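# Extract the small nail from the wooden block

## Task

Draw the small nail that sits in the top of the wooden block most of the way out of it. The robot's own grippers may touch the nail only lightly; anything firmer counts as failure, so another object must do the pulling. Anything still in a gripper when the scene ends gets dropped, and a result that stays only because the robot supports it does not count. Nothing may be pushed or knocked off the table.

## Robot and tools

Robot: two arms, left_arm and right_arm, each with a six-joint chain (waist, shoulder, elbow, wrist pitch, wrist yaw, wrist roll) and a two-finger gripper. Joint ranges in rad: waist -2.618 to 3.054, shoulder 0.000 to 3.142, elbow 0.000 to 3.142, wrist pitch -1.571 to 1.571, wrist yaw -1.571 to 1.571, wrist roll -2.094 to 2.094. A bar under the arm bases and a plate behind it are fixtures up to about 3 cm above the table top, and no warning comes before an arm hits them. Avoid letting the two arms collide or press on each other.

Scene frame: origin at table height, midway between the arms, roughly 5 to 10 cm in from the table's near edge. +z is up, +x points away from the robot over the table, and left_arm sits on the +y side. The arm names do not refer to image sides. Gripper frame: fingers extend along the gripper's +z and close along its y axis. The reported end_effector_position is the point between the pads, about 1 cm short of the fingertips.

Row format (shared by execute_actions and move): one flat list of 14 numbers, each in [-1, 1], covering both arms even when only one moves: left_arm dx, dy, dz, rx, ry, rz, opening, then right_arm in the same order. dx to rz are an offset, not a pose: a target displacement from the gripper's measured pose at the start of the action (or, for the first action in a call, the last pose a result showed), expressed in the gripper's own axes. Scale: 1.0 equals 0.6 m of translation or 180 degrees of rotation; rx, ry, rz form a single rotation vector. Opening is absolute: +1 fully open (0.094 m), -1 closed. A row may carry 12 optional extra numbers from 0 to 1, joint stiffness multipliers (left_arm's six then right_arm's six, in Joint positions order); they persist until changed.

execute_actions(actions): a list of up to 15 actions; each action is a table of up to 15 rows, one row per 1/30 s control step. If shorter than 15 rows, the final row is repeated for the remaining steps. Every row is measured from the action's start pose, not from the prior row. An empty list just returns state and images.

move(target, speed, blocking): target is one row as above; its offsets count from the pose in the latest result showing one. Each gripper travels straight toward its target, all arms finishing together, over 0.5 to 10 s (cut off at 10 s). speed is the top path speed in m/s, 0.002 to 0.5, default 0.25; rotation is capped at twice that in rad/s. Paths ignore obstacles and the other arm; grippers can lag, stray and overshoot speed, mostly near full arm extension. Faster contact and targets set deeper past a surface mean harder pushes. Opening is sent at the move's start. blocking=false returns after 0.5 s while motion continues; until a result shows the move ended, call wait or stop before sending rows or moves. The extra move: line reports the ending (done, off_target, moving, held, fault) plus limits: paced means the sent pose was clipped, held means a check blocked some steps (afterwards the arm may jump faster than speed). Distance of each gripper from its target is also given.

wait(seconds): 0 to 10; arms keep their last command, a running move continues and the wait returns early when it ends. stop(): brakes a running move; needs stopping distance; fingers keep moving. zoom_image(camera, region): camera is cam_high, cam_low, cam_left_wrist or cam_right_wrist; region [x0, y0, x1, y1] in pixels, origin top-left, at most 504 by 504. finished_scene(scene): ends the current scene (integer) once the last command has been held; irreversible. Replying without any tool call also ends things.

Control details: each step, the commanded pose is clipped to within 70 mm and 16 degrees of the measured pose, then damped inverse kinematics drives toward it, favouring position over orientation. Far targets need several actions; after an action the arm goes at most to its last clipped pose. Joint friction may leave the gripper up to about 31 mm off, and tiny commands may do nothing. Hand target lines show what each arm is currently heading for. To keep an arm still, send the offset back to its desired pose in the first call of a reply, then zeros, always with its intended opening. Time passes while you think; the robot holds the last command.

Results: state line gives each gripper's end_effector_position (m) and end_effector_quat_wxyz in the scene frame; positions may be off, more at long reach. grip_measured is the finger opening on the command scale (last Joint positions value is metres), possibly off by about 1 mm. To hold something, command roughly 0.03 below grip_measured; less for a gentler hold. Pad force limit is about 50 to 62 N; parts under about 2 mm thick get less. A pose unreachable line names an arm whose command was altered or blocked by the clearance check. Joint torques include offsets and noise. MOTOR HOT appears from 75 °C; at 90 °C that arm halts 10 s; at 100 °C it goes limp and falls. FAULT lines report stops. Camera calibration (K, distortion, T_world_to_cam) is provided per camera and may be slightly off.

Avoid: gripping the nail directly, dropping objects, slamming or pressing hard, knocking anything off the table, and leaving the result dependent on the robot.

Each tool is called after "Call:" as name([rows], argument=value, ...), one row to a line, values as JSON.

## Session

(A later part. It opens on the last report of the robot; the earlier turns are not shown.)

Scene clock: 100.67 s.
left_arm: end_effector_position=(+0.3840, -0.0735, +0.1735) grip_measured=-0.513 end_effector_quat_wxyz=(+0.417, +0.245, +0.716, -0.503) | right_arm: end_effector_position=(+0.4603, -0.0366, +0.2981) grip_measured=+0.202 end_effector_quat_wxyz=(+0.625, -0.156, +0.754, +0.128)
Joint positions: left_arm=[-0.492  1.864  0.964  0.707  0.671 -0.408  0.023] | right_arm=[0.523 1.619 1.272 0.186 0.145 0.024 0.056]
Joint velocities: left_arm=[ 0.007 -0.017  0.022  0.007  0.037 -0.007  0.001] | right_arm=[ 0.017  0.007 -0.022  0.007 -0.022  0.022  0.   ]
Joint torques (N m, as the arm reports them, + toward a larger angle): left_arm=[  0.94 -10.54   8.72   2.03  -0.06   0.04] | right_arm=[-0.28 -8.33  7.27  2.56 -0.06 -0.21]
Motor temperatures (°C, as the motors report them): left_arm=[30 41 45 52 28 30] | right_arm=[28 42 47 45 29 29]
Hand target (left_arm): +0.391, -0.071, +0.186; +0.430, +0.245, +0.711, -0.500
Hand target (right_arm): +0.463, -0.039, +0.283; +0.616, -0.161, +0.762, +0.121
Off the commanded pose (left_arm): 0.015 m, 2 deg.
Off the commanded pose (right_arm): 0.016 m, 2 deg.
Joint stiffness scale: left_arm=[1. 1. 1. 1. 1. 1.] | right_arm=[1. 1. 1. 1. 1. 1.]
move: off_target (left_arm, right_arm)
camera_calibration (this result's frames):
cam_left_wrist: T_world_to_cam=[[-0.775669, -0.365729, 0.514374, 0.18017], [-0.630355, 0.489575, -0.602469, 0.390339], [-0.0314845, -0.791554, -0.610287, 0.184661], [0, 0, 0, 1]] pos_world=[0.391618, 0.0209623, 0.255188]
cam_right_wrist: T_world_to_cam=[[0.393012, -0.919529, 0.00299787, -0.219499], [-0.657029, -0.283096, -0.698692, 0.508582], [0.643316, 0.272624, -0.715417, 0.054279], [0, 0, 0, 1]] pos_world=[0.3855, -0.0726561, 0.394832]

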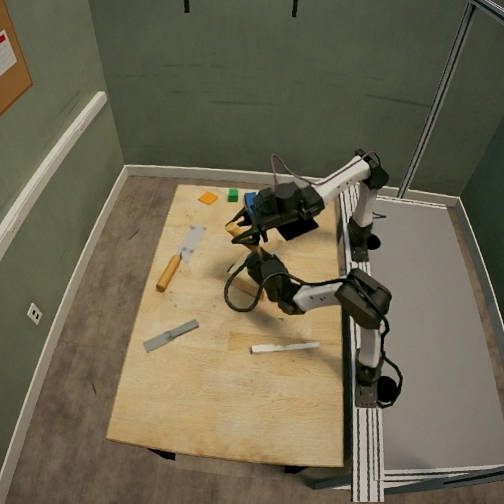

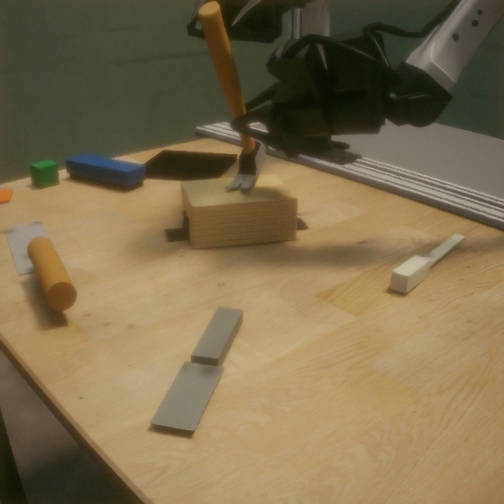

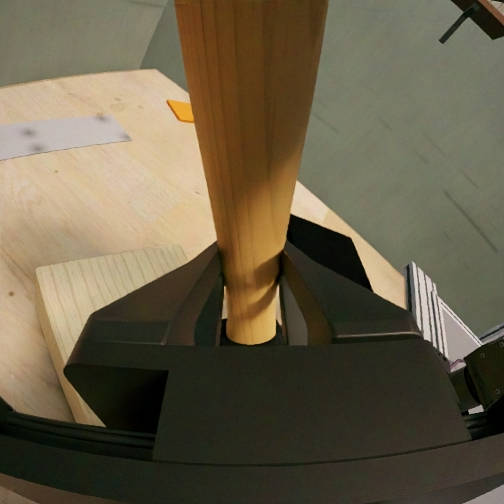

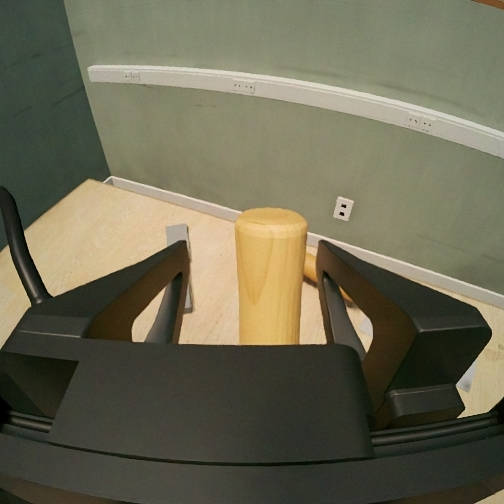

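Go ~2 cm deeper, close, then left lets go and retreats.

Call:
move(target=[0,0,0,0,0,0,-0.7, 0,-0.015,0.04,0,0,0,0.2], speed=0.08)

Call:
move(target=[0,0,0,0,0,0,-0.7, 0,0,0,0,0,0,-0.75])

Call:
move(target=[0,0,0,0,0,0,0.2, 0,0,0,0,0,0,-0.75])

Call:
move(target=[0,0,-0.2,0,0,0,0.2, 0,0,0,0,0,0,-0.75], speed=0.2)

Scene clock: 103.20 s.
left_arm: end_effector_position=(+0.3840, -0.0735, +0.1735) grip_measured=-0.513 end_effector_quat_wxyz=(+0.417, +0.245, +0.716, -0.503) | right_arm: end_effector_position=(+0.4797, -0.0354, +0.2930) grip_measured=+0.202 end_effector_quat_wxyz=(+0.623, -0.155, +0.756, +0.128)
Joint positions: left_arm=[-0.492  1.864  0.964  0.707  0.671 -0.408  0.023] | right_arm=[0.498 1.687 1.331 0.191 0.121 0.024 0.056]
Joint velocities: left_arm=[ 0.012 -0.012  0.002 -0.037  0.022 -0.022 -0.   ] | right_arm=[ 0.012  0.002 -0.002  0.007 -0.037  0.037  0.   ]
Joint torques (N m, as the arm reports them, + toward a larger angle): left_arm=[ 0.05 -9.57  6.7   2.22 -0.02  0.  ] | right_arm=[-0.2  -8.6  10.36  2.51 -0.1  -0.18]
Motor temperatures (°C, as the motors report them): left_arm=[30 41 45 51 28 30] | right_arm=[28 42 47 46 29 29]
Hand target (left_arm): +0.384, -0.074, +0.173; +0.417, +0.245, +0.716, -0.503
Hand target (right_arm): +0.485, -0.036, +0.294; +0.625, -0.156, +0.754, +0.128
Off the commanded pose (left_arm): 0.000 m, 0 deg.
Off the commanded pose (right_arm): 0.006 m, 0 deg.
Joint stiffness scale: left_arm=[1. 1. 1. 1. 1. 1.] | right_arm=[1. 1. 1. 1. 1. 1.]
move: done
camera_calibration (this result's frames):
cam_left_wrist: T_world_to_cam=[[-0.775789, -0.365403, 0.514424, 0.180171], [-0.630191, 0.489769, -0.602482, 0.390272], [-0.0318001, -0.791585, -0.610231, 0.184755], [0, 0, 0, 1]] pos_world=[0.391596, 0.0209409, 0.255191]
cam_right_wrist: T_world_to_cam=[[0.392274, -0.919849, -0.000317331, -0.224662], [-0.660928, -0.281616, -0.695605, 0.519119], [0.639762, 0.273077, -0.718424, 0.0404644], [0, 0, 0, 1]] pos_world=[0.405342, -0.0715125, 0.390101]

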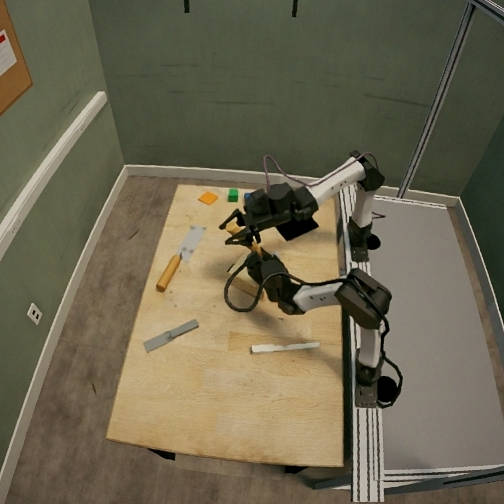

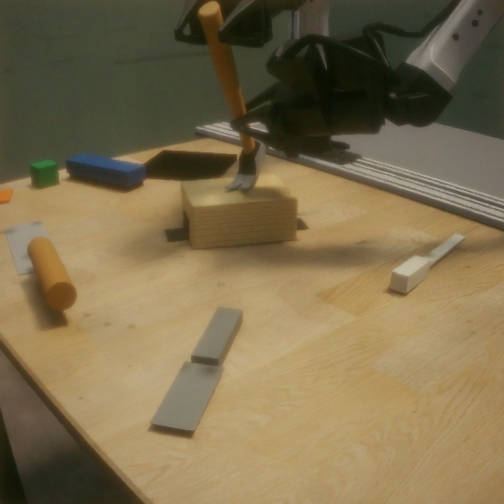

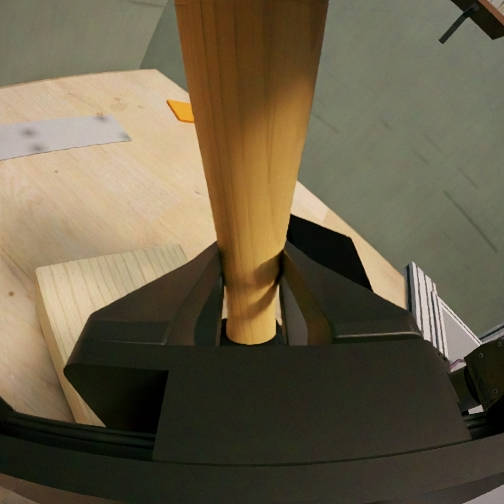

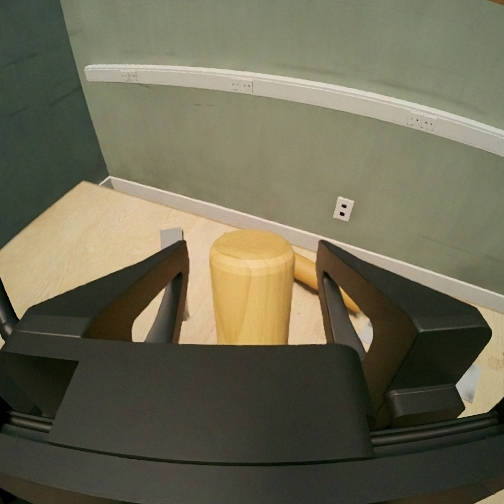

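Scene clock: 103.70 s.
left_arm: end_effector_position=(+0.3838, -0.0736, +0.1735) grip_measured=-0.513 end_effector_quat_wxyz=(+0.417, +0.246, +0.716, -0.504) | right_arm: end_effector_position=(+0.4797, -0.0354, +0.2931) grip_measured=-0.525 end_effector_quat_wxyz=(+0.623, -0.156, +0.756, +0.128)
Joint positions: left_arm=[-0.492  1.864  0.964  0.707  0.672 -0.408  0.023] | right_arm=[0.498 1.687 1.331 0.191 0.12  0.024 0.022]
Joint velocities: left_arm=[ 0.012  0.007 -0.007 -0.022 -0.11  -0.007 -0.001] | right_arm=[ 0.007  0.007  0.012 -0.007 -0.037 -0.081 -0.001]
Joint torques (N m, as the arm reports them, + toward a larger angle): left_arm=[ 0.04 -9.49  6.7   2.21 -0.02  0.  ] | right_arm=[ 0.45 -9.85  8.91  2.51 -0.02 -0.13]
Motor temperatures (°C, as the motors report them): left_arm=[30 41 45 51 28 30] | right_arm=[28 42 47 46 29 29]
Hand target (left_arm): +0.384, -0.074, +0.173; +0.417, +0.245, +0.716, -0.503
Hand target (right_arm): +0.480, -0.035, +0.293; +0.623, -0.155, +0.756, +0.128
Off the commanded pose (left_arm): 0.000 m, 0 deg.
Off the commanded pose (right_arm): 0.000 m, 0 deg.
Joint stiffness scale: left_arm=[1. 1. 1. 1. 1. 1.] | right_arm=[1. 1. 1. 1. 1. 1.]
move: done
camera_calibration (this result's frames):
cam_left_wrist: T_world_to_cam=[[-0.776148, -0.364427, 0.514576, 0.180174], [-0.6297, 0.49035, -0.602523, 0.390071], [-0.032747, -0.791675, -0.610064, 0.185036], [0, 0, 0, 1]] pos_world=[0.391529, 0.0208767, 0.255198]
cam_right_wrist: T_world_to_cam=[[0.392752, -0.919644, 0.000311213, -0.225], [-0.660373, -0.28226, -0.695872, 0.518983], [0.640042, 0.273099, -0.718166, 0.0403077], [0, 0, 0, 1]] pos_world=[0.405293, -0.07144, 0.390163]

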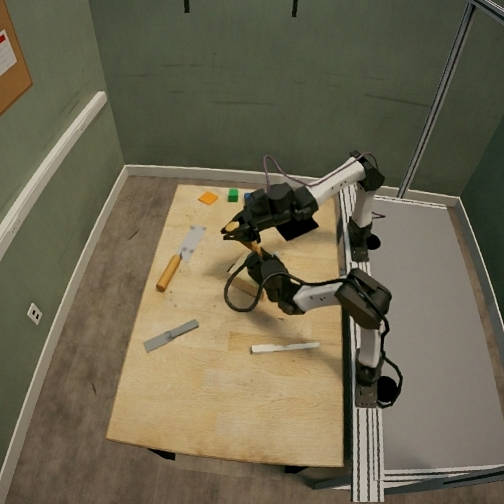

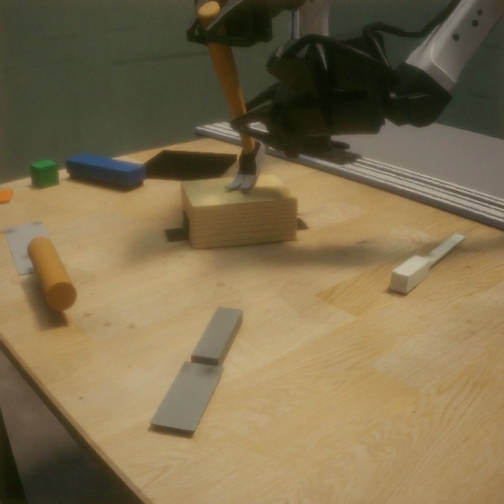

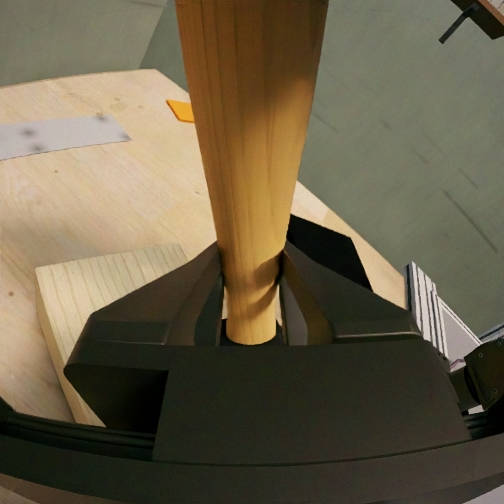

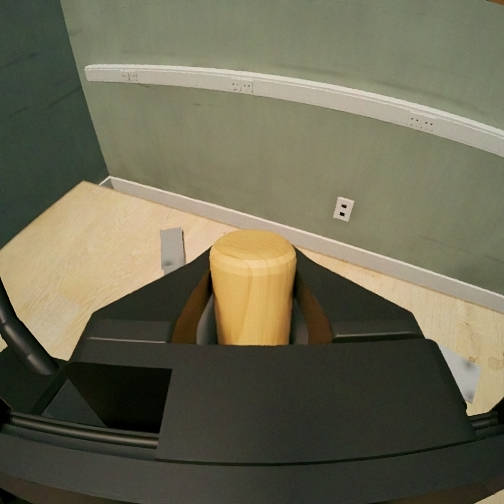

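Scene clock: 104.20 s.
left_arm: end_effector_position=(+0.3838, -0.0736, +0.1735) grip_measured=+0.197 end_effector_quat_wxyz=(+0.417, +0.246, +0.716, -0.504) | right_arm: end_effector_position=(+0.4797, -0.0353, +0.2931) grip_measured=-0.525 end_effector_quat_wxyz=(+0.623, -0.156, +0.756, +0.128)
Joint positions: left_arm=[-0.492  1.864  0.964  0.707  0.672 -0.408  0.056] | right_arm=[0.498 1.687 1.331 0.191 0.12  0.024 0.022]
Joint velocities: left_arm=[ 0.007 -0.007 -0.007  0.037 -0.037 -0.022  0.   ] | right_arm=[ 0.002  0.007  0.002 -0.095  0.022 -0.095  0.001]
Joint torques (N m, as the arm reports them, + toward a larger angle): left_arm=[ 0.09 -9.52  6.67  2.22 -0.02 -0.02] | right_arm=[ 0.47 -9.88  8.9   2.52 -0.03 -0.13]
Motor temperatures (°C, as the motors report them): left_arm=[30 41 45 51 28 30] | right_arm=[28 42 47 46 29 29]
Hand target (left_arm): +0.384, -0.074, +0.174; +0.417, +0.246, +0.716, -0.504
Hand target (right_arm): +0.480, -0.035, +0.293; +0.623, -0.156, +0.756, +0.128
Off the commanded pose (left_arm): 0.000 m, 0 deg.
Off the commanded pose (right_arm): 0.000 m, 0 deg.
Joint stiffness scale: left_arm=[1. 1. 1. 1. 1. 1.] | right_arm=[1. 1. 1. 1. 1. 1.]
move: done
camera_calibration (this result's frames):
cam_left_wrist: T_world_to_cam=[[-0.776148, -0.364427, 0.514576, 0.180174], [-0.6297, 0.49035, -0.602523, 0.390071], [-0.032747, -0.791675, -0.610064, 0.185036], [0, 0, 0, 1]] pos_world=[0.391529, 0.0208767, 0.255198]
cam_right_wrist: T_world_to_cam=[[0.393096, -0.919497, 0.000238613, -0.225073], [-0.660293, -0.282463, -0.695865, 0.518934], [0.639913, 0.273384, -0.718173, 0.0403807], [0, 0, 0, 1]] pos_world=[0.405284, -0.0714139, 0.390162]

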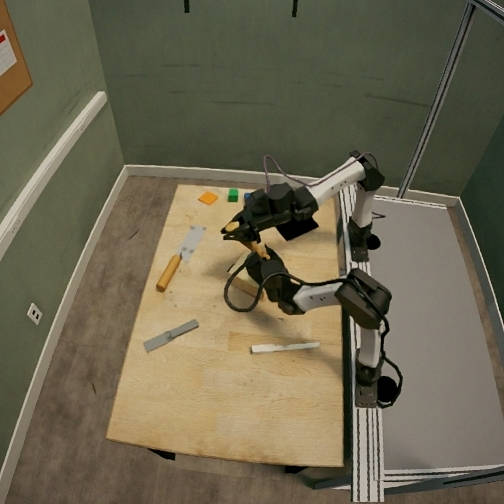

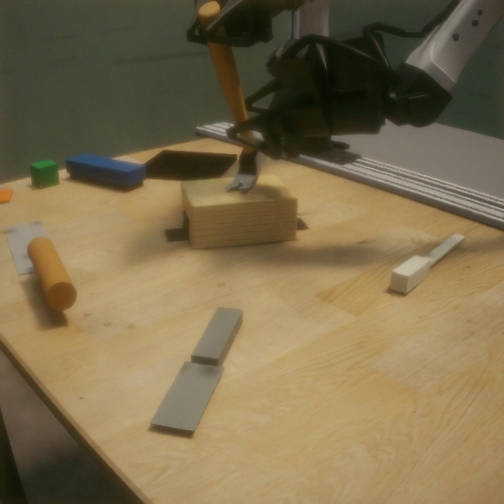

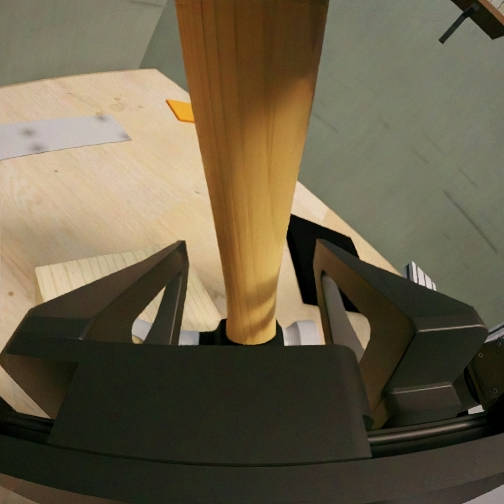

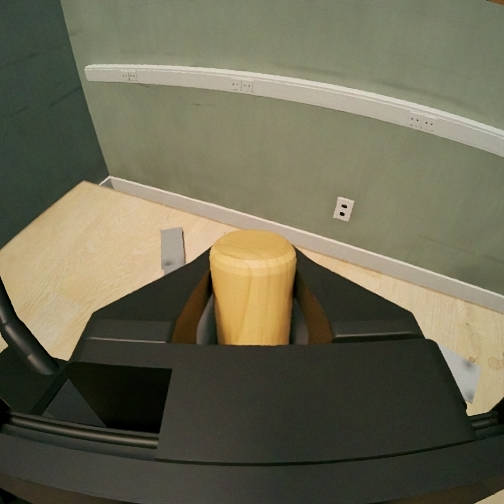

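Scene clock: 105.47 s.
left_arm: end_effector_position=(+0.3462, +0.0348, +0.1934) grip_measured=+0.197 end_effector_quat_wxyz=(+0.420, +0.243, +0.715, -0.503) | right_arm: end_effector_position=(+0.4797, -0.0353, +0.2931) grip_measured=-0.525 end_effector_quat_wxyz=(+0.623, -0.156, +0.756, +0.128)
Joint positions: left_arm=[-0.236  1.531  0.691  0.596  0.915 -0.333  0.056] | right_arm=[0.498 1.687 1.331 0.191 0.12  0.024 0.022]
Joint velocities: left_arm=[-0.002  0.017  0.007 -0.051 -0.007 -0.066 -0.   ] | right_arm=[-0.002 -0.012 -0.017 -0.022 -0.081  0.007 -0.001]
Joint torques (N m, as the arm reports them, + toward a larger angle): left_arm=[ 0.29 -8.    5.29  1.99  0.15  0.1 ] | right_arm=[ 0.46 -9.86  8.91  2.51 -0.02 -0.12]
Motor temperatures (°C, as the motors report them): left_arm=[30 40 45 50 28 30] | right_arm=[28 42 47 46 29 29]
Hand target (left_arm): +0.340, +0.037, +0.191; +0.417, +0.247, +0.715, -0.503
Hand target (right_arm): +0.480, -0.035, +0.293; +0.623, -0.156, +0.756, +0.128
Off the commanded pose (left_arm): 0.006 m, 1 deg.
Off the commanded pose (right_arm): 0.000 m, 0 deg.
Joint stiffness scale: left_arm=[1. 1. 1. 1. 1. 1.] | right_arm=[1. 1. 1. 1. 1. 1.]
move: done
camera_calibration (this result's frames):
cam_left_wrist: T_world_to_cam=[[-0.77473, -0.369562, 0.513048, 0.180263], [-0.631829, 0.483548, -0.605783, 0.3268], [-0.0242088, -0.793476, -0.608119, 0.278469], [0, 0, 0, 1]] pos_world=[0.352878, 0.129554, 0.274829]
cam_right_wrist: T_world_to_cam=[[0.393096, -0.919497, 0.000238613, -0.225073], [-0.660293, -0.282463, -0.695865, 0.518934], [0.639913, 0.273384, -0.718173, 0.0403807], [0, 0, 0, 1]] pos_world=[0.405284, -0.0714139, 0.390162]

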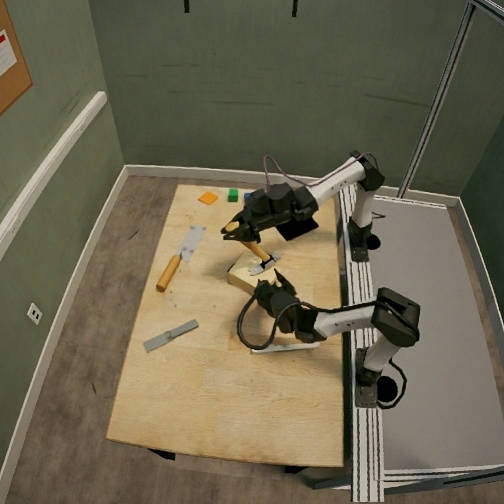

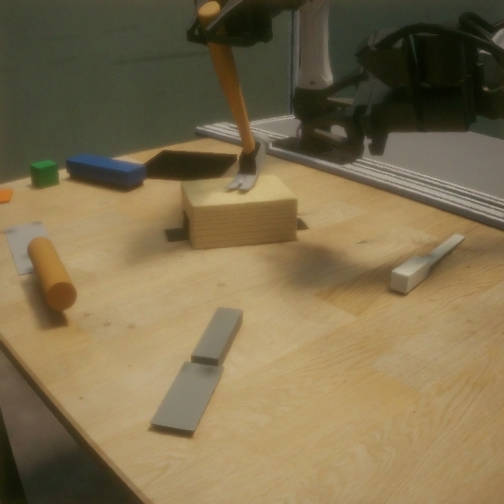

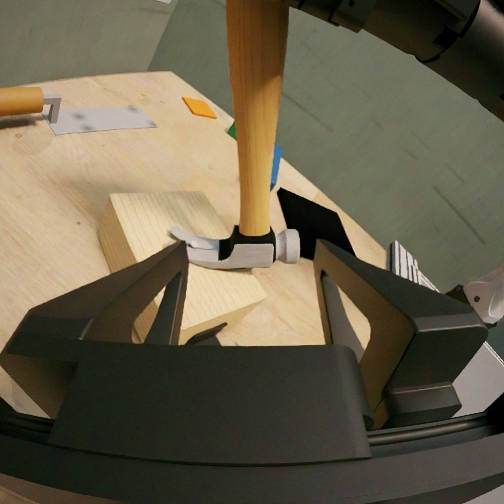

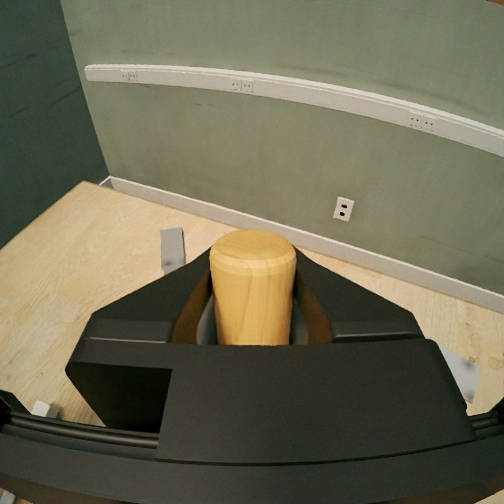

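Call:
move(target=[0,0,0,0,0,0,1, 0.015,0,-0.23,0,-0.06,0,-0.75], speed=0.04)

Call:
zoom_image(camera="cam_left_wrist", region=[130, 160, 330, 320])

Scene clock: 110.87 s.
left_arm: end_effector_position=(+0.3459, +0.0347, +0.1932) grip_measured=+1.000 end_effector_quat_wxyz=(+0.420, +0.244, +0.715, -0.503) | right_arm: end_effector_position=(+0.3729, -0.0815, +0.3165) grip_measured=-0.525 end_effector_quat_wxyz=(+0.699, -0.141, +0.685, +0.148)
Joint positions: left_arm=[-0.236  1.531  0.691  0.595  0.916 -0.332  0.094] | right_arm=[0.551 1.243 0.806 0.487 0.169 0.    0.022]
Joint velocities: left_arm=[ 0.002  0.007  0.022  0.037 -0.022 -0.051  0.   ] | right_arm=[-0.007 -0.022 -0.002 -0.037 -0.007 -0.051 -0.   ]
Joint torques (N m, as the arm reports them, + toward a larger angle): left_arm=[ 0.07 -6.54  6.82  2.12  0.02 -0.02] | right_arm=[  1.92 -10.59   4.52   2.03   0.14  -0.14]
Motor temperatures (°C, as the motors report them): left_arm=[30 40 44 49 28 30] | right_arm=[28 44 47 45 29 29]
Hand target (left_arm): +0.346, +0.035, +0.193; +0.421, +0.243, +0.715, -0.502
Hand target (right_arm): +0.356, -0.089, +0.309; +0.692, -0.143, +0.693, +0.143
Off the commanded pose (left_arm): 0.000 m, 0 deg.
Off the commanded pose (right_arm): 0.022 m, 2 deg.
Joint stiffness scale: left_arm=[1. 1. 1. 1. 1. 1.] | right_arm=[1. 1. 1. 1. 1. 1.]
move: off_target (right_arm)
camera_calibration (this result's frames):
cam_left_wrist: T_world_to_cam=[[-0.774964, -0.368833, 0.513219, 0.180188], [-0.63149, 0.484687, -0.605226, 0.326275], [-0.0255231, -0.793121, -0.608529, 0.278802], [0, 0, 0, 1]] pos_world=[0.352794, 0.129441, 0.274653]
cam_right_wrist: T_world_to_cam=[[0.398383, -0.917201, -0.00570456, -0.22552], [-0.510359, -0.216497, -0.832264, 0.444223], [0.762118, 0.334471, -0.554351, 0.0457008], [0, 0, 0, 1]] pos_world=[0.281727, -0.12596, 0.393758]

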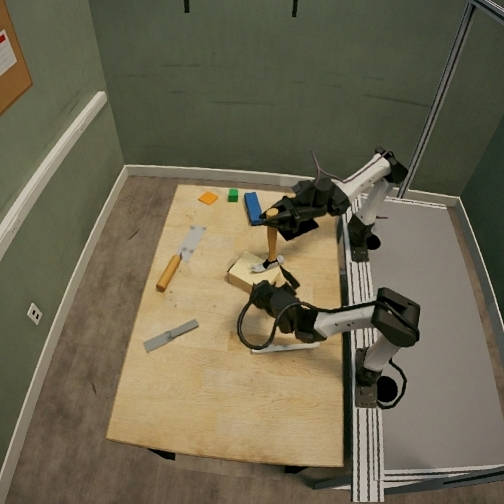

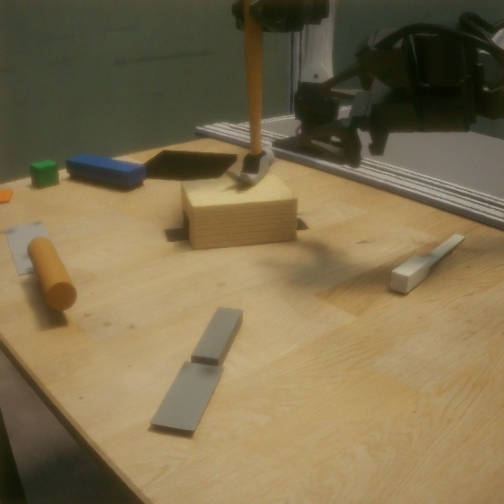

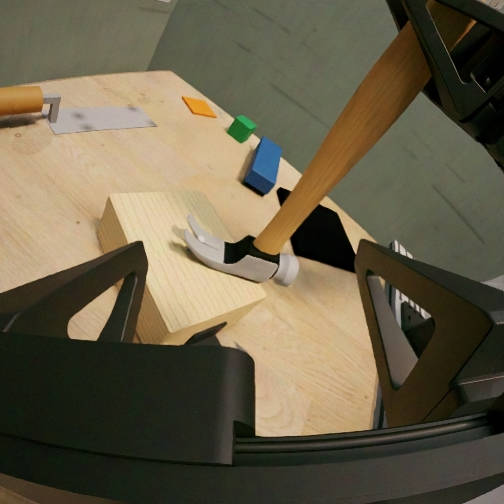

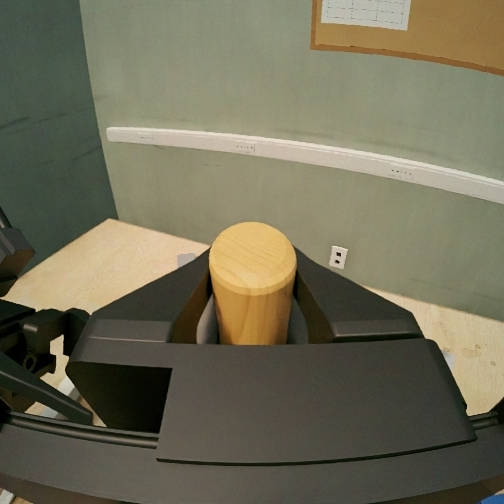

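Region (130, 160, 330, 320) of cam_left_wrist's 504x504 image, scaled by 2.520, with more detail than that image has; it fills the top 403 rows of this view, and the rest is white.

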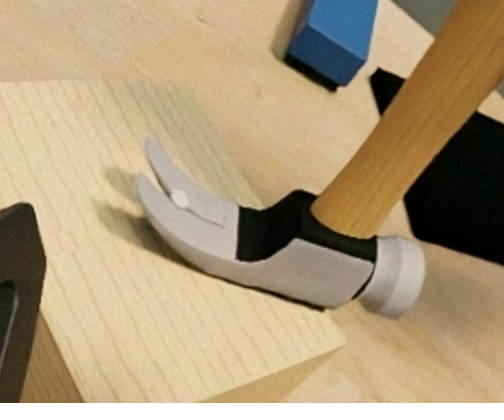

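Still loaded; continue.

Call:
move(target=[0,0,0,0,0,0,1, 0,0,-0.12,0,0,0,-0.75], speed=0.04)

Call:
zoom_image(camera="cam_low", region=[200, 130, 300, 210])

Scene clock: 114.10 s.
left_arm: end_effector_position=(+0.3459, +0.0347, +0.1932) grip_measured=+1.000 end_effector_quat_wxyz=(+0.420, +0.244, +0.715, -0.503) | right_arm: end_effector_position=(+0.3137, -0.1092, +0.3129) grip_measured=-0.525 end_effector_quat_wxyz=(+0.696, -0.140, +0.689, +0.146)
Joint positions: left_arm=[-0.236  1.531  0.691  0.595  0.916 -0.332  0.094] | right_arm=[ 0.604  0.95   0.643  0.349  0.227 -0.     0.022]
Joint velocities: left_arm=[-0.012  0.007 -0.017  0.081 -0.022 -0.007  0.   ] | right_arm=[-0.002  0.002 -0.007 -0.037  0.007 -0.007  0.   ]
Joint torques (N m, as the arm reports them, + toward a larger angle): left_arm=[ 0.06 -6.5   6.8   2.11  0.02 -0.02] | right_arm=[ 1.35 -4.78  7.52  2.44  0.   -0.16]
Motor temperatures (°C, as the motors report them): left_arm=[30 39 44 48 28 30] | right_arm=[28 44 46 45 29 29]
Hand target (left_arm): +0.346, +0.035, +0.193; +0.420, +0.244, +0.715, -0.503
Hand target (right_arm): +0.308, -0.110, +0.314; +0.699, -0.142, +0.685, +0.148
Off the commanded pose (left_arm): 0.000 m, 0 deg.
Off the commanded pose (right_arm): 0.007 m, 1 deg.
Joint stiffness scale: left_arm=[1. 1. 1. 1. 1. 1.] | right_arm=[1. 1. 1. 1. 1. 1.]
move: done
camera_calibration (this result's frames):
cam_left_wrist: T_world_to_cam=[[-0.774964, -0.368833, 0.513219, 0.180188], [-0.63149, 0.484687, -0.605226, 0.326275], [-0.0255231, -0.793121, -0.608529, 0.278802], [0, 0, 0, 1]] pos_world=[0.352794, 0.129441, 0.274653]
cam_right_wrist: T_world_to_cam=[[0.393772, -0.919192, -0.00546722, -0.226136], [-0.519151, -0.217483, -0.826549, 0.405916], [0.758568, 0.32831, -0.562838, 0.101154], [0, 0, 0, 1]] pos_world=[0.223046, -0.152792, 0.391206]

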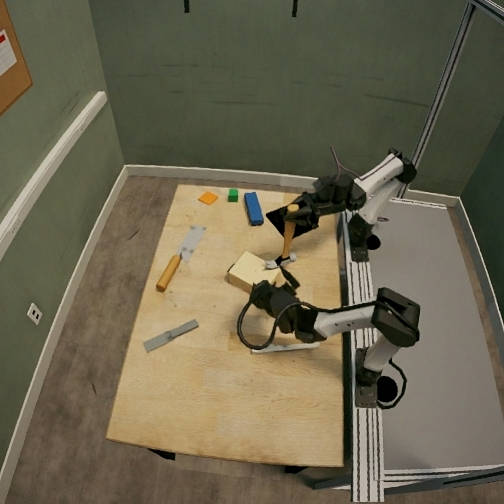

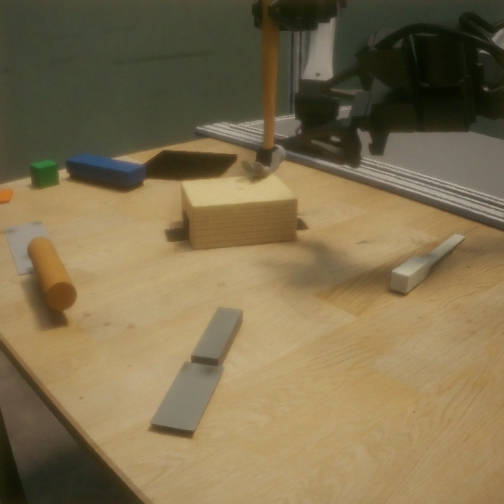

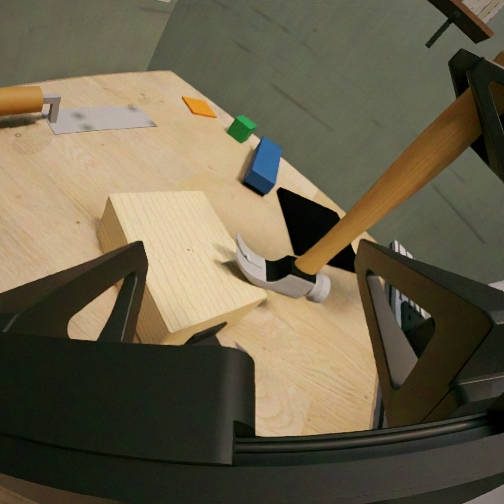

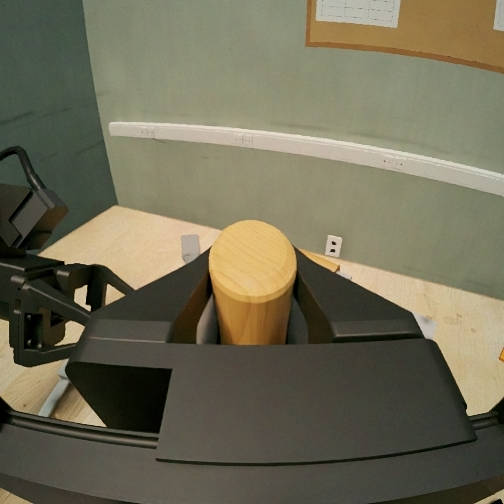

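Region (200, 130, 300, 210) of cam_low's 504x504 image, scaled by 5.040, with more detail than that image has; it fills the top 403 rows of this view, and the rest is white.

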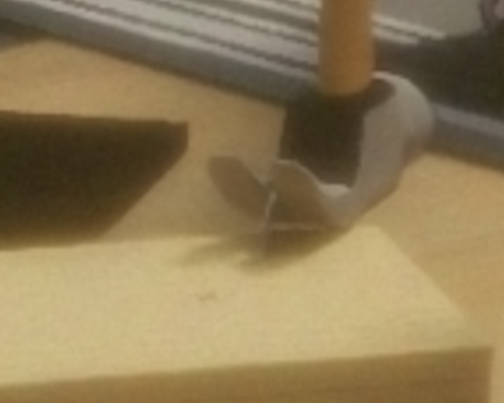

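Call:
move(target=[0,0,0,0,0,0,1, -0.08,0,-0.12,0,-0.05,0,-0.75], speed=0.08)

Scene clock: 117.10 s.
left_arm: end_effector_position=(+0.3459, +0.0347, +0.1932) grip_measured=+1.000 end_effector_quat_wxyz=(+0.420, +0.244, +0.715, -0.503) | right_arm: end_effector_position=(+0.2559, -0.1325, +0.3236) grip_measured=-0.525 end_effector_quat_wxyz=(+0.706, -0.151, +0.678, +0.136)
Joint positions: left_arm=[-0.236  1.531  0.691  0.595  0.916 -0.332  0.094] | right_arm=[ 0.718  0.649  0.573  0.144  0.339 -0.048  0.022]
Joint velocities: left_arm=[ 0.002 -0.022 -0.022 -0.007  0.007 -0.037  0.   ] | right_arm=[ 0.007  0.012 -0.012  0.007  0.007 -0.007  0.001]
Joint torques (N m, as the arm reports them, + toward a larger angle): left_arm=[ 0.08 -6.51  6.81  2.1   0.05 -0.01] | right_arm=[ 1.25 -3.38  8.92  3.34  0.04 -0.27]
Motor temperatures (°C, as the motors report them): left_arm=[30 39 44 48 28 30] | right_arm=[28 43 47 46 29 29]
Hand target (left_arm): +0.346, +0.035, +0.193; +0.420, +0.244, +0.715, -0.503
Hand target (right_arm): +0.247, -0.139, +0.358; +0.747, -0.129, +0.633, +0.157
Off the commanded pose (left_arm): 0.000 m, 0 deg.
Off the commanded pose (right_arm): 0.038 m, 8 deg.
Joint stiffness scale: left_arm=[1. 1. 1. 1. 1. 1.] | right_arm=[1. 1. 1. 1. 1. 1.]
move: off_target (right_arm)
camera_calibration (this result's frames):
cam_left_wrist: T_world_to_cam=[[-0.774964, -0.368833, 0.513219, 0.180188], [-0.63149, 0.484687, -0.605226, 0.326275], [-0.0255231, -0.793121, -0.608529, 0.278802], [0, 0, 0, 1]] pos_world=[0.352794, 0.129441, 0.274653]
cam_right_wrist: T_world_to_cam=[[0.394676, -0.918378, 0.0285177, -0.235914], [-0.489571, -0.236456, -0.83929, 0.37371], [0.777529, 0.317286, -0.542935, 0.145911], [0, 0, 0, 1]] pos_world=[0.162617, -0.174588, 0.399599]

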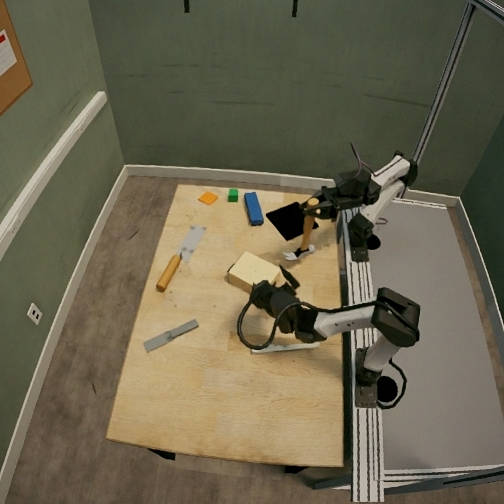

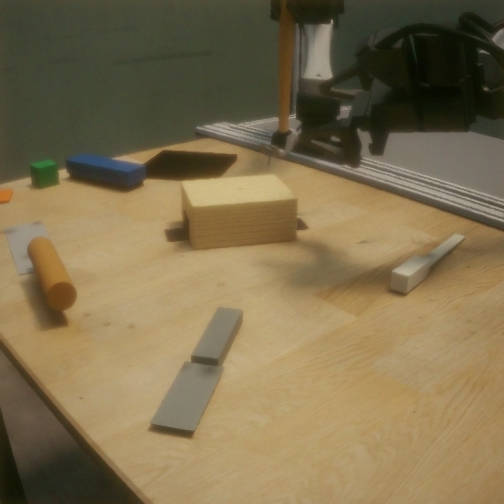

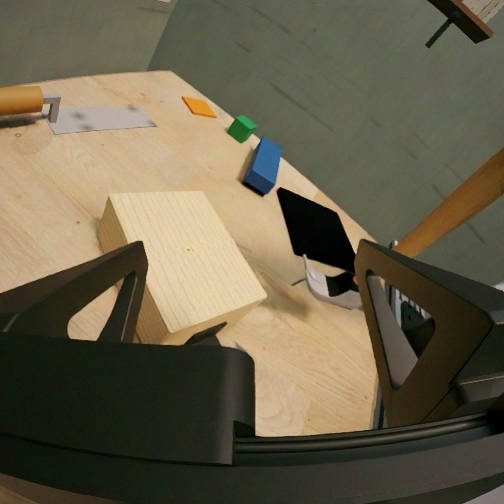

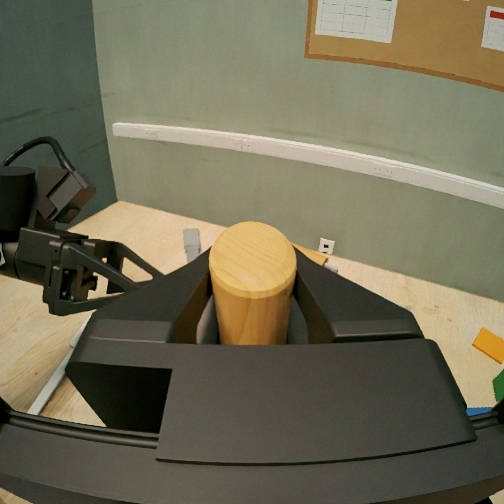

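Call:
move(target=[0,0,0,0,0,0,1, 0.085,0,-0.02,0,-0.03,0.025,-0.75], speed=0.04)

Scene clock: 121.27 s.
left_arm: end_effector_position=(+0.3459, +0.0347, +0.1932) grip_measured=+1.000 end_effector_quat_wxyz=(+0.420, +0.244, +0.715, -0.503) | right_arm: end_effector_position=(+0.2516, -0.1367, +0.2526) grip_measured=-0.525 end_effector_quat_wxyz=(+0.707, -0.139, +0.678, +0.146)
Joint positions: left_arm=[-0.236  1.531  0.691  0.595  0.916 -0.332  0.094] | right_arm=[ 0.718  0.61   0.278  0.406  0.342 -0.02   0.022]
Joint velocities: left_arm=[ 0.007 -0.022  0.007  0.007  0.037 -0.037  0.   ] | right_arm=[-0.017  0.012 -0.022 -0.022 -0.081  0.022 -0.001]
Joint torques (N m, as the arm reports them, + toward a larger angle): left_arm=[ 0.02 -6.51  6.82  2.1   0.04 -0.02] | right_arm=[ 0.81 -1.81  8.11  3.12 -0.08  0.04]
Motor temperatures (°C, as the motors report them): left_arm=[30 38 44 47 28 30] | right_arm=[28 43 47 48 29 29]
Hand target (left_arm): +0.346, +0.035, +0.193; +0.420, +0.244, +0.715, -0.503
Hand target (right_arm): +0.247, -0.138, +0.272; +0.730, -0.119, +0.651, +0.171
Off the commanded pose (left_arm): 0.000 m, 0 deg.
Off the commanded pose (right_arm): 0.020 m, 6 deg.
Joint stiffness scale: left_arm=[1. 1. 1. 1. 1. 1.] | right_arm=[1. 1. 1. 1. 1. 1.]
move: off_target (right_arm)
camera_calibration (this result's frames):
cam_left_wrist: T_world_to_cam=[[-0.774964, -0.368833, 0.513219, 0.180188], [-0.63149, 0.484687, -0.605226, 0.326275], [-0.0255231, -0.793121, -0.608529, 0.278802], [0, 0, 0, 1]] pos_world=[0.352794, 0.129441, 0.274653]
cam_right_wrist: T_world_to_cam=[[0.392554, -0.919728, -0.00162326, -0.228054], [-0.495488, -0.209994, -0.842849, 0.317114], [0.77485, 0.331668, -0.538148, 0.113486], [0, 0, 0, 1]] pos_world=[0.158715, -0.180795, 0.327982]

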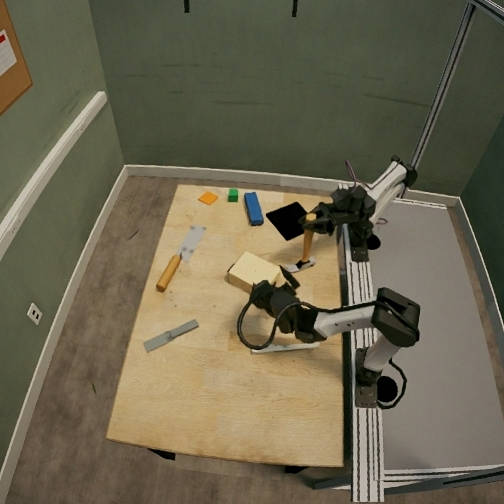

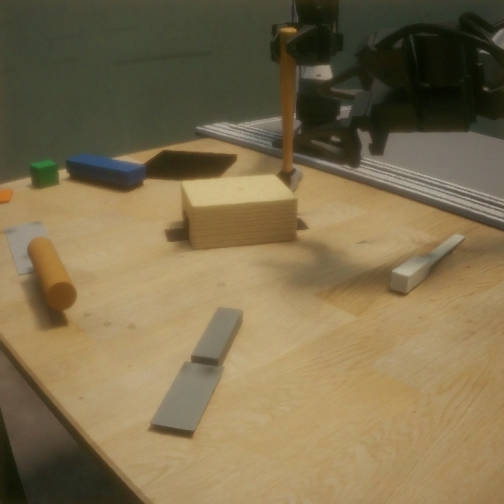

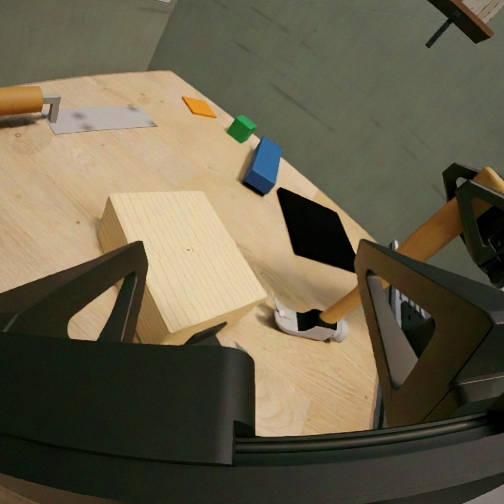

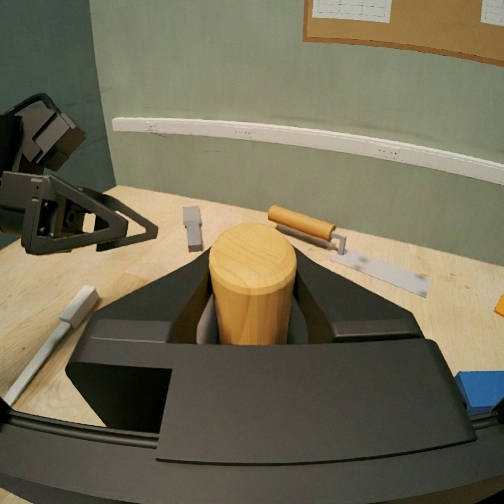

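Call:
execute_actions([
  [[0,0,0,0,0,0,1,0,0,0,0,0,0,-0.75]],
  [[0,0,0,0,0,0,1,0,0,0,0,0,0,-0.48],[0,0,0,0,0,0,1,0,0,0,0,0,0,-0.42],[0,0,0,0,0,0,1,0,0,0,0,0,0,-0.3],[0,0,0,0,0,0,1,0,0,0,0,0,0,-0.1]],
  [[0,0,0,0,0,0,1,0,0,0,0,0,0,0.3]],
])

Call:
move(target=[0,0,0,0,0,0,1, -0.16,0,0,0,0,0,0.3], speed=0.15)

Scene clock: 124.40 s.
left_arm: end_effector_position=(+0.3459, +0.0347, +0.1932) grip_measured=+1.000 end_effector_quat_wxyz=(+0.420, +0.244, +0.715, -0.503) | right_arm: end_effector_position=(+0.2516, -0.1367, +0.2520) grip_measured=+0.298 end_effector_quat_wxyz=(+0.706, -0.139, +0.679, +0.146)
Joint positions: left_arm=[-0.236  1.531  0.691  0.595  0.916 -0.332  0.094] | right_arm=[ 0.718  0.61   0.277  0.405  0.342 -0.02   0.061]
Joint velocities: left_arm=[ 0.012 -0.007  0.002  0.051 -0.037  0.007  0.   ] | right_arm=[-0.007 -0.002 -0.012 -0.007  0.037 -0.037  0.   ]
Joint torques (N m, as the arm reports them, + toward a larger angle): left_arm=[ 0.01 -6.54  6.78  2.09  0.05 -0.01] | right_arm=[ 0.53 -0.37  8.84  2.4  -0.03 -0.12]
Motor temperatures (°C, as the motors report them): left_arm=[30 38 44 47 28 30] | right_arm=[28 42 47 49 29 29]
Hand target (left_arm): +0.346, +0.035, +0.193; +0.420, +0.244, +0.715, -0.503
Hand target (right_arm): +0.252, -0.137, +0.252; +0.706, -0.139, +0.679, +0.146
Off the commanded pose (left_arm): 0.000 m, 0 deg.
Off the commanded pose (right_arm): 0.000 m, 0 deg.
Joint stiffness scale: left_arm=[1. 1. 1. 1. 1. 1.] | right_arm=[1. 1. 1. 1. 1. 1.]
camera_calibration (this result's frames):
cam_left_wrist: T_world_to_cam=[[-0.774964, -0.368833, 0.513219, 0.180188], [-0.63149, 0.484687, -0.605226, 0.326275], [-0.0255231, -0.793121, -0.608529, 0.278802], [0, 0, 0, 1]] pos_world=[0.352794, 0.129441, 0.274653]
cam_right_wrist: T_world_to_cam=[[0.392576, -0.919718, -0.00135921, -0.228123], [-0.496787, -0.210806, -0.841881, 0.316544], [0.774007, 0.331178, -0.539661, 0.113671], [0, 0, 0, 1]] pos_world=[0.158828, -0.180725, 0.327526]

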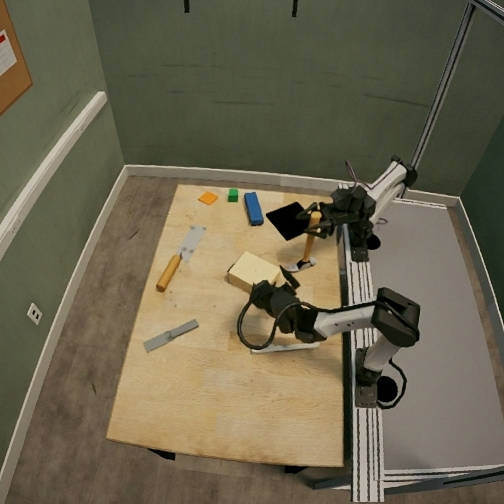

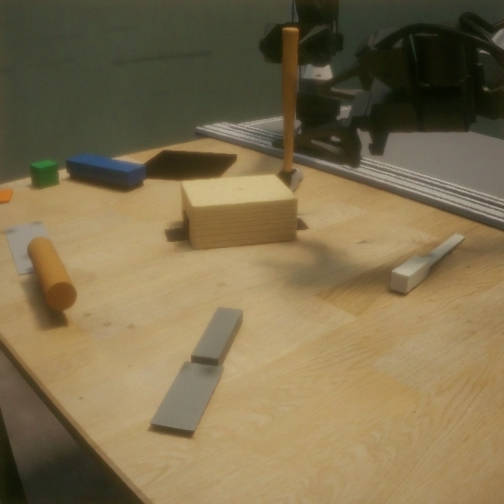

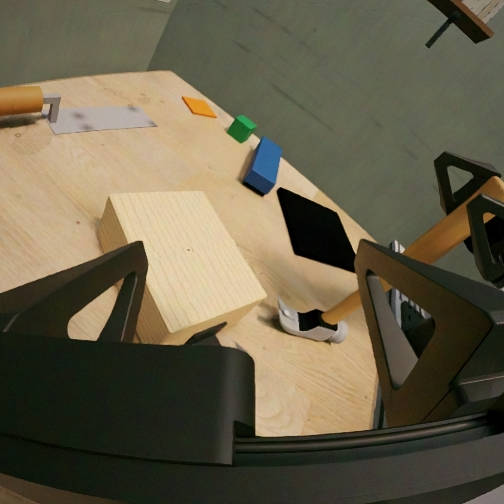

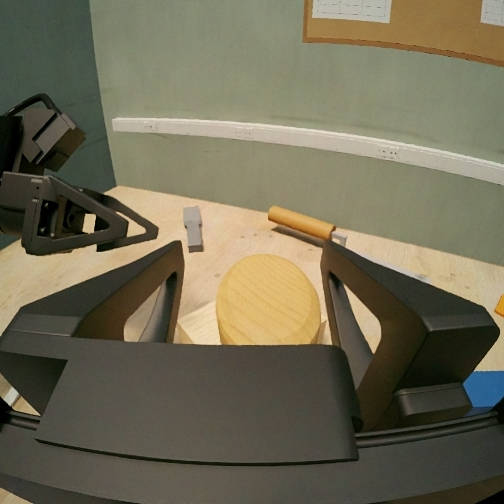

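Scene clock: 125.70 s.
left_arm: end_effector_position=(+0.3459, +0.0347, +0.1932) grip_measured=+1.000 end_effector_quat_wxyz=(+0.420, +0.244, +0.715, -0.503) | right_arm: end_effector_position=(+0.2469, -0.1408, +0.3491) grip_measured=+0.298 end_effector_quat_wxyz=(+0.712, -0.135, +0.673, +0.149)
Joint positions: left_arm=[-0.236  1.531  0.691  0.595  0.916 -0.332  0.094] | right_arm=[ 0.727  0.61   0.647  0.055  0.353 -0.02   0.061]
Joint velocities: left_arm=[ 0.002 -0.017  0.002  0.037  0.051  0.037  0.   ] | right_arm=[-0.007 -0.012  0.007 -0.022 -0.022 -0.081 -0.001]
Joint torques (N m, as the arm reports them, + toward a larger angle): left_arm=[ 0.03 -6.54  6.77  2.09  0.04 -0.01] | right_arm=[ 1.3   0.9   9.68  2.22  0.01 -0.15]
Motor temperatures (°C, as the motors report them): left_arm=[30 37 43 47 28 30] | right_arm=[28 42 47 48 29 29]
Hand target (left_arm): +0.346, +0.035, +0.193; +0.420, +0.244, +0.715, -0.503
Hand target (right_arm): +0.248, -0.138, +0.348; +0.706, -0.140, +0.678, +0.146
Off the commanded pose (left_arm): 0.000 m, 0 deg.
Off the commanded pose (right_arm): 0.003 m, 1 deg.
Joint stiffness scale: left_arm=[1. 1. 1. 1. 1. 1.] | right_arm=[1. 1. 1. 1. 1. 1.]
move: done
camera_calibration (this result's frames):
cam_left_wrist: T_world_to_cam=[[-0.774964, -0.368833, 0.513219, 0.180188], [-0.63149, 0.484687, -0.605226, 0.326275], [-0.0255231, -0.793121, -0.608529, 0.278802], [0, 0, 0, 1]] pos_world=[0.352794, 0.129441, 0.274653]
cam_right_wrist: T_world_to_cam=[[0.390792, -0.920437, -0.00883754, -0.226982], [-0.485681, -0.198032, -0.851409, 0.397401], [0.781918, 0.337016, -0.524428, 0.164644], [0, 0, 0, 1]] pos_world=[0.152975, -0.185712, 0.422688]

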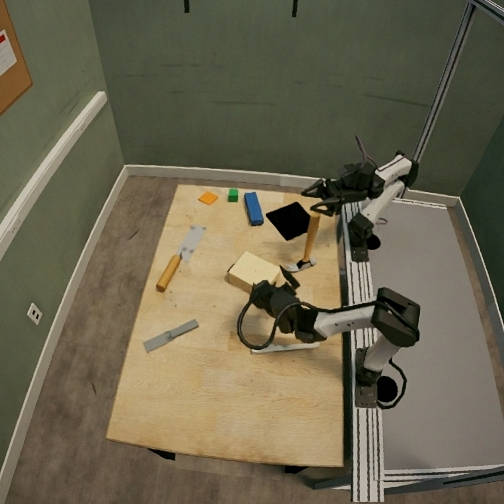

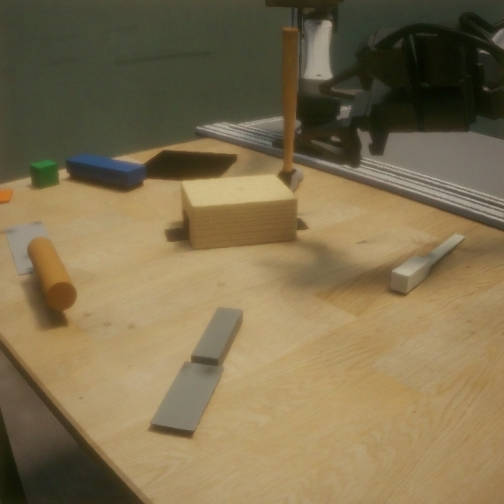

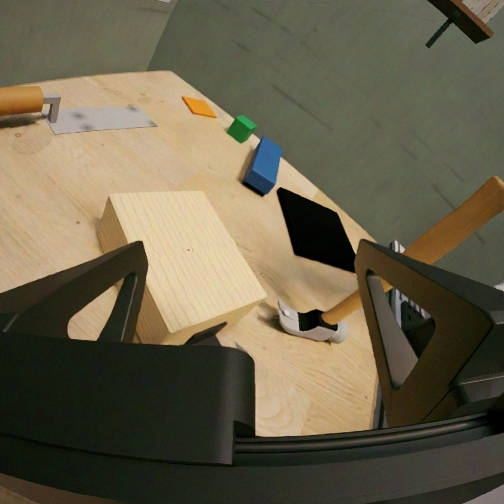

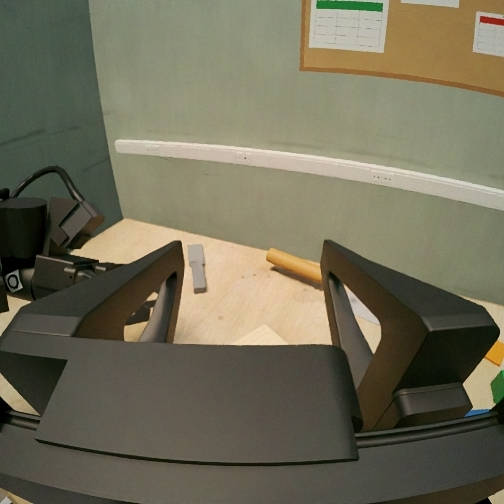

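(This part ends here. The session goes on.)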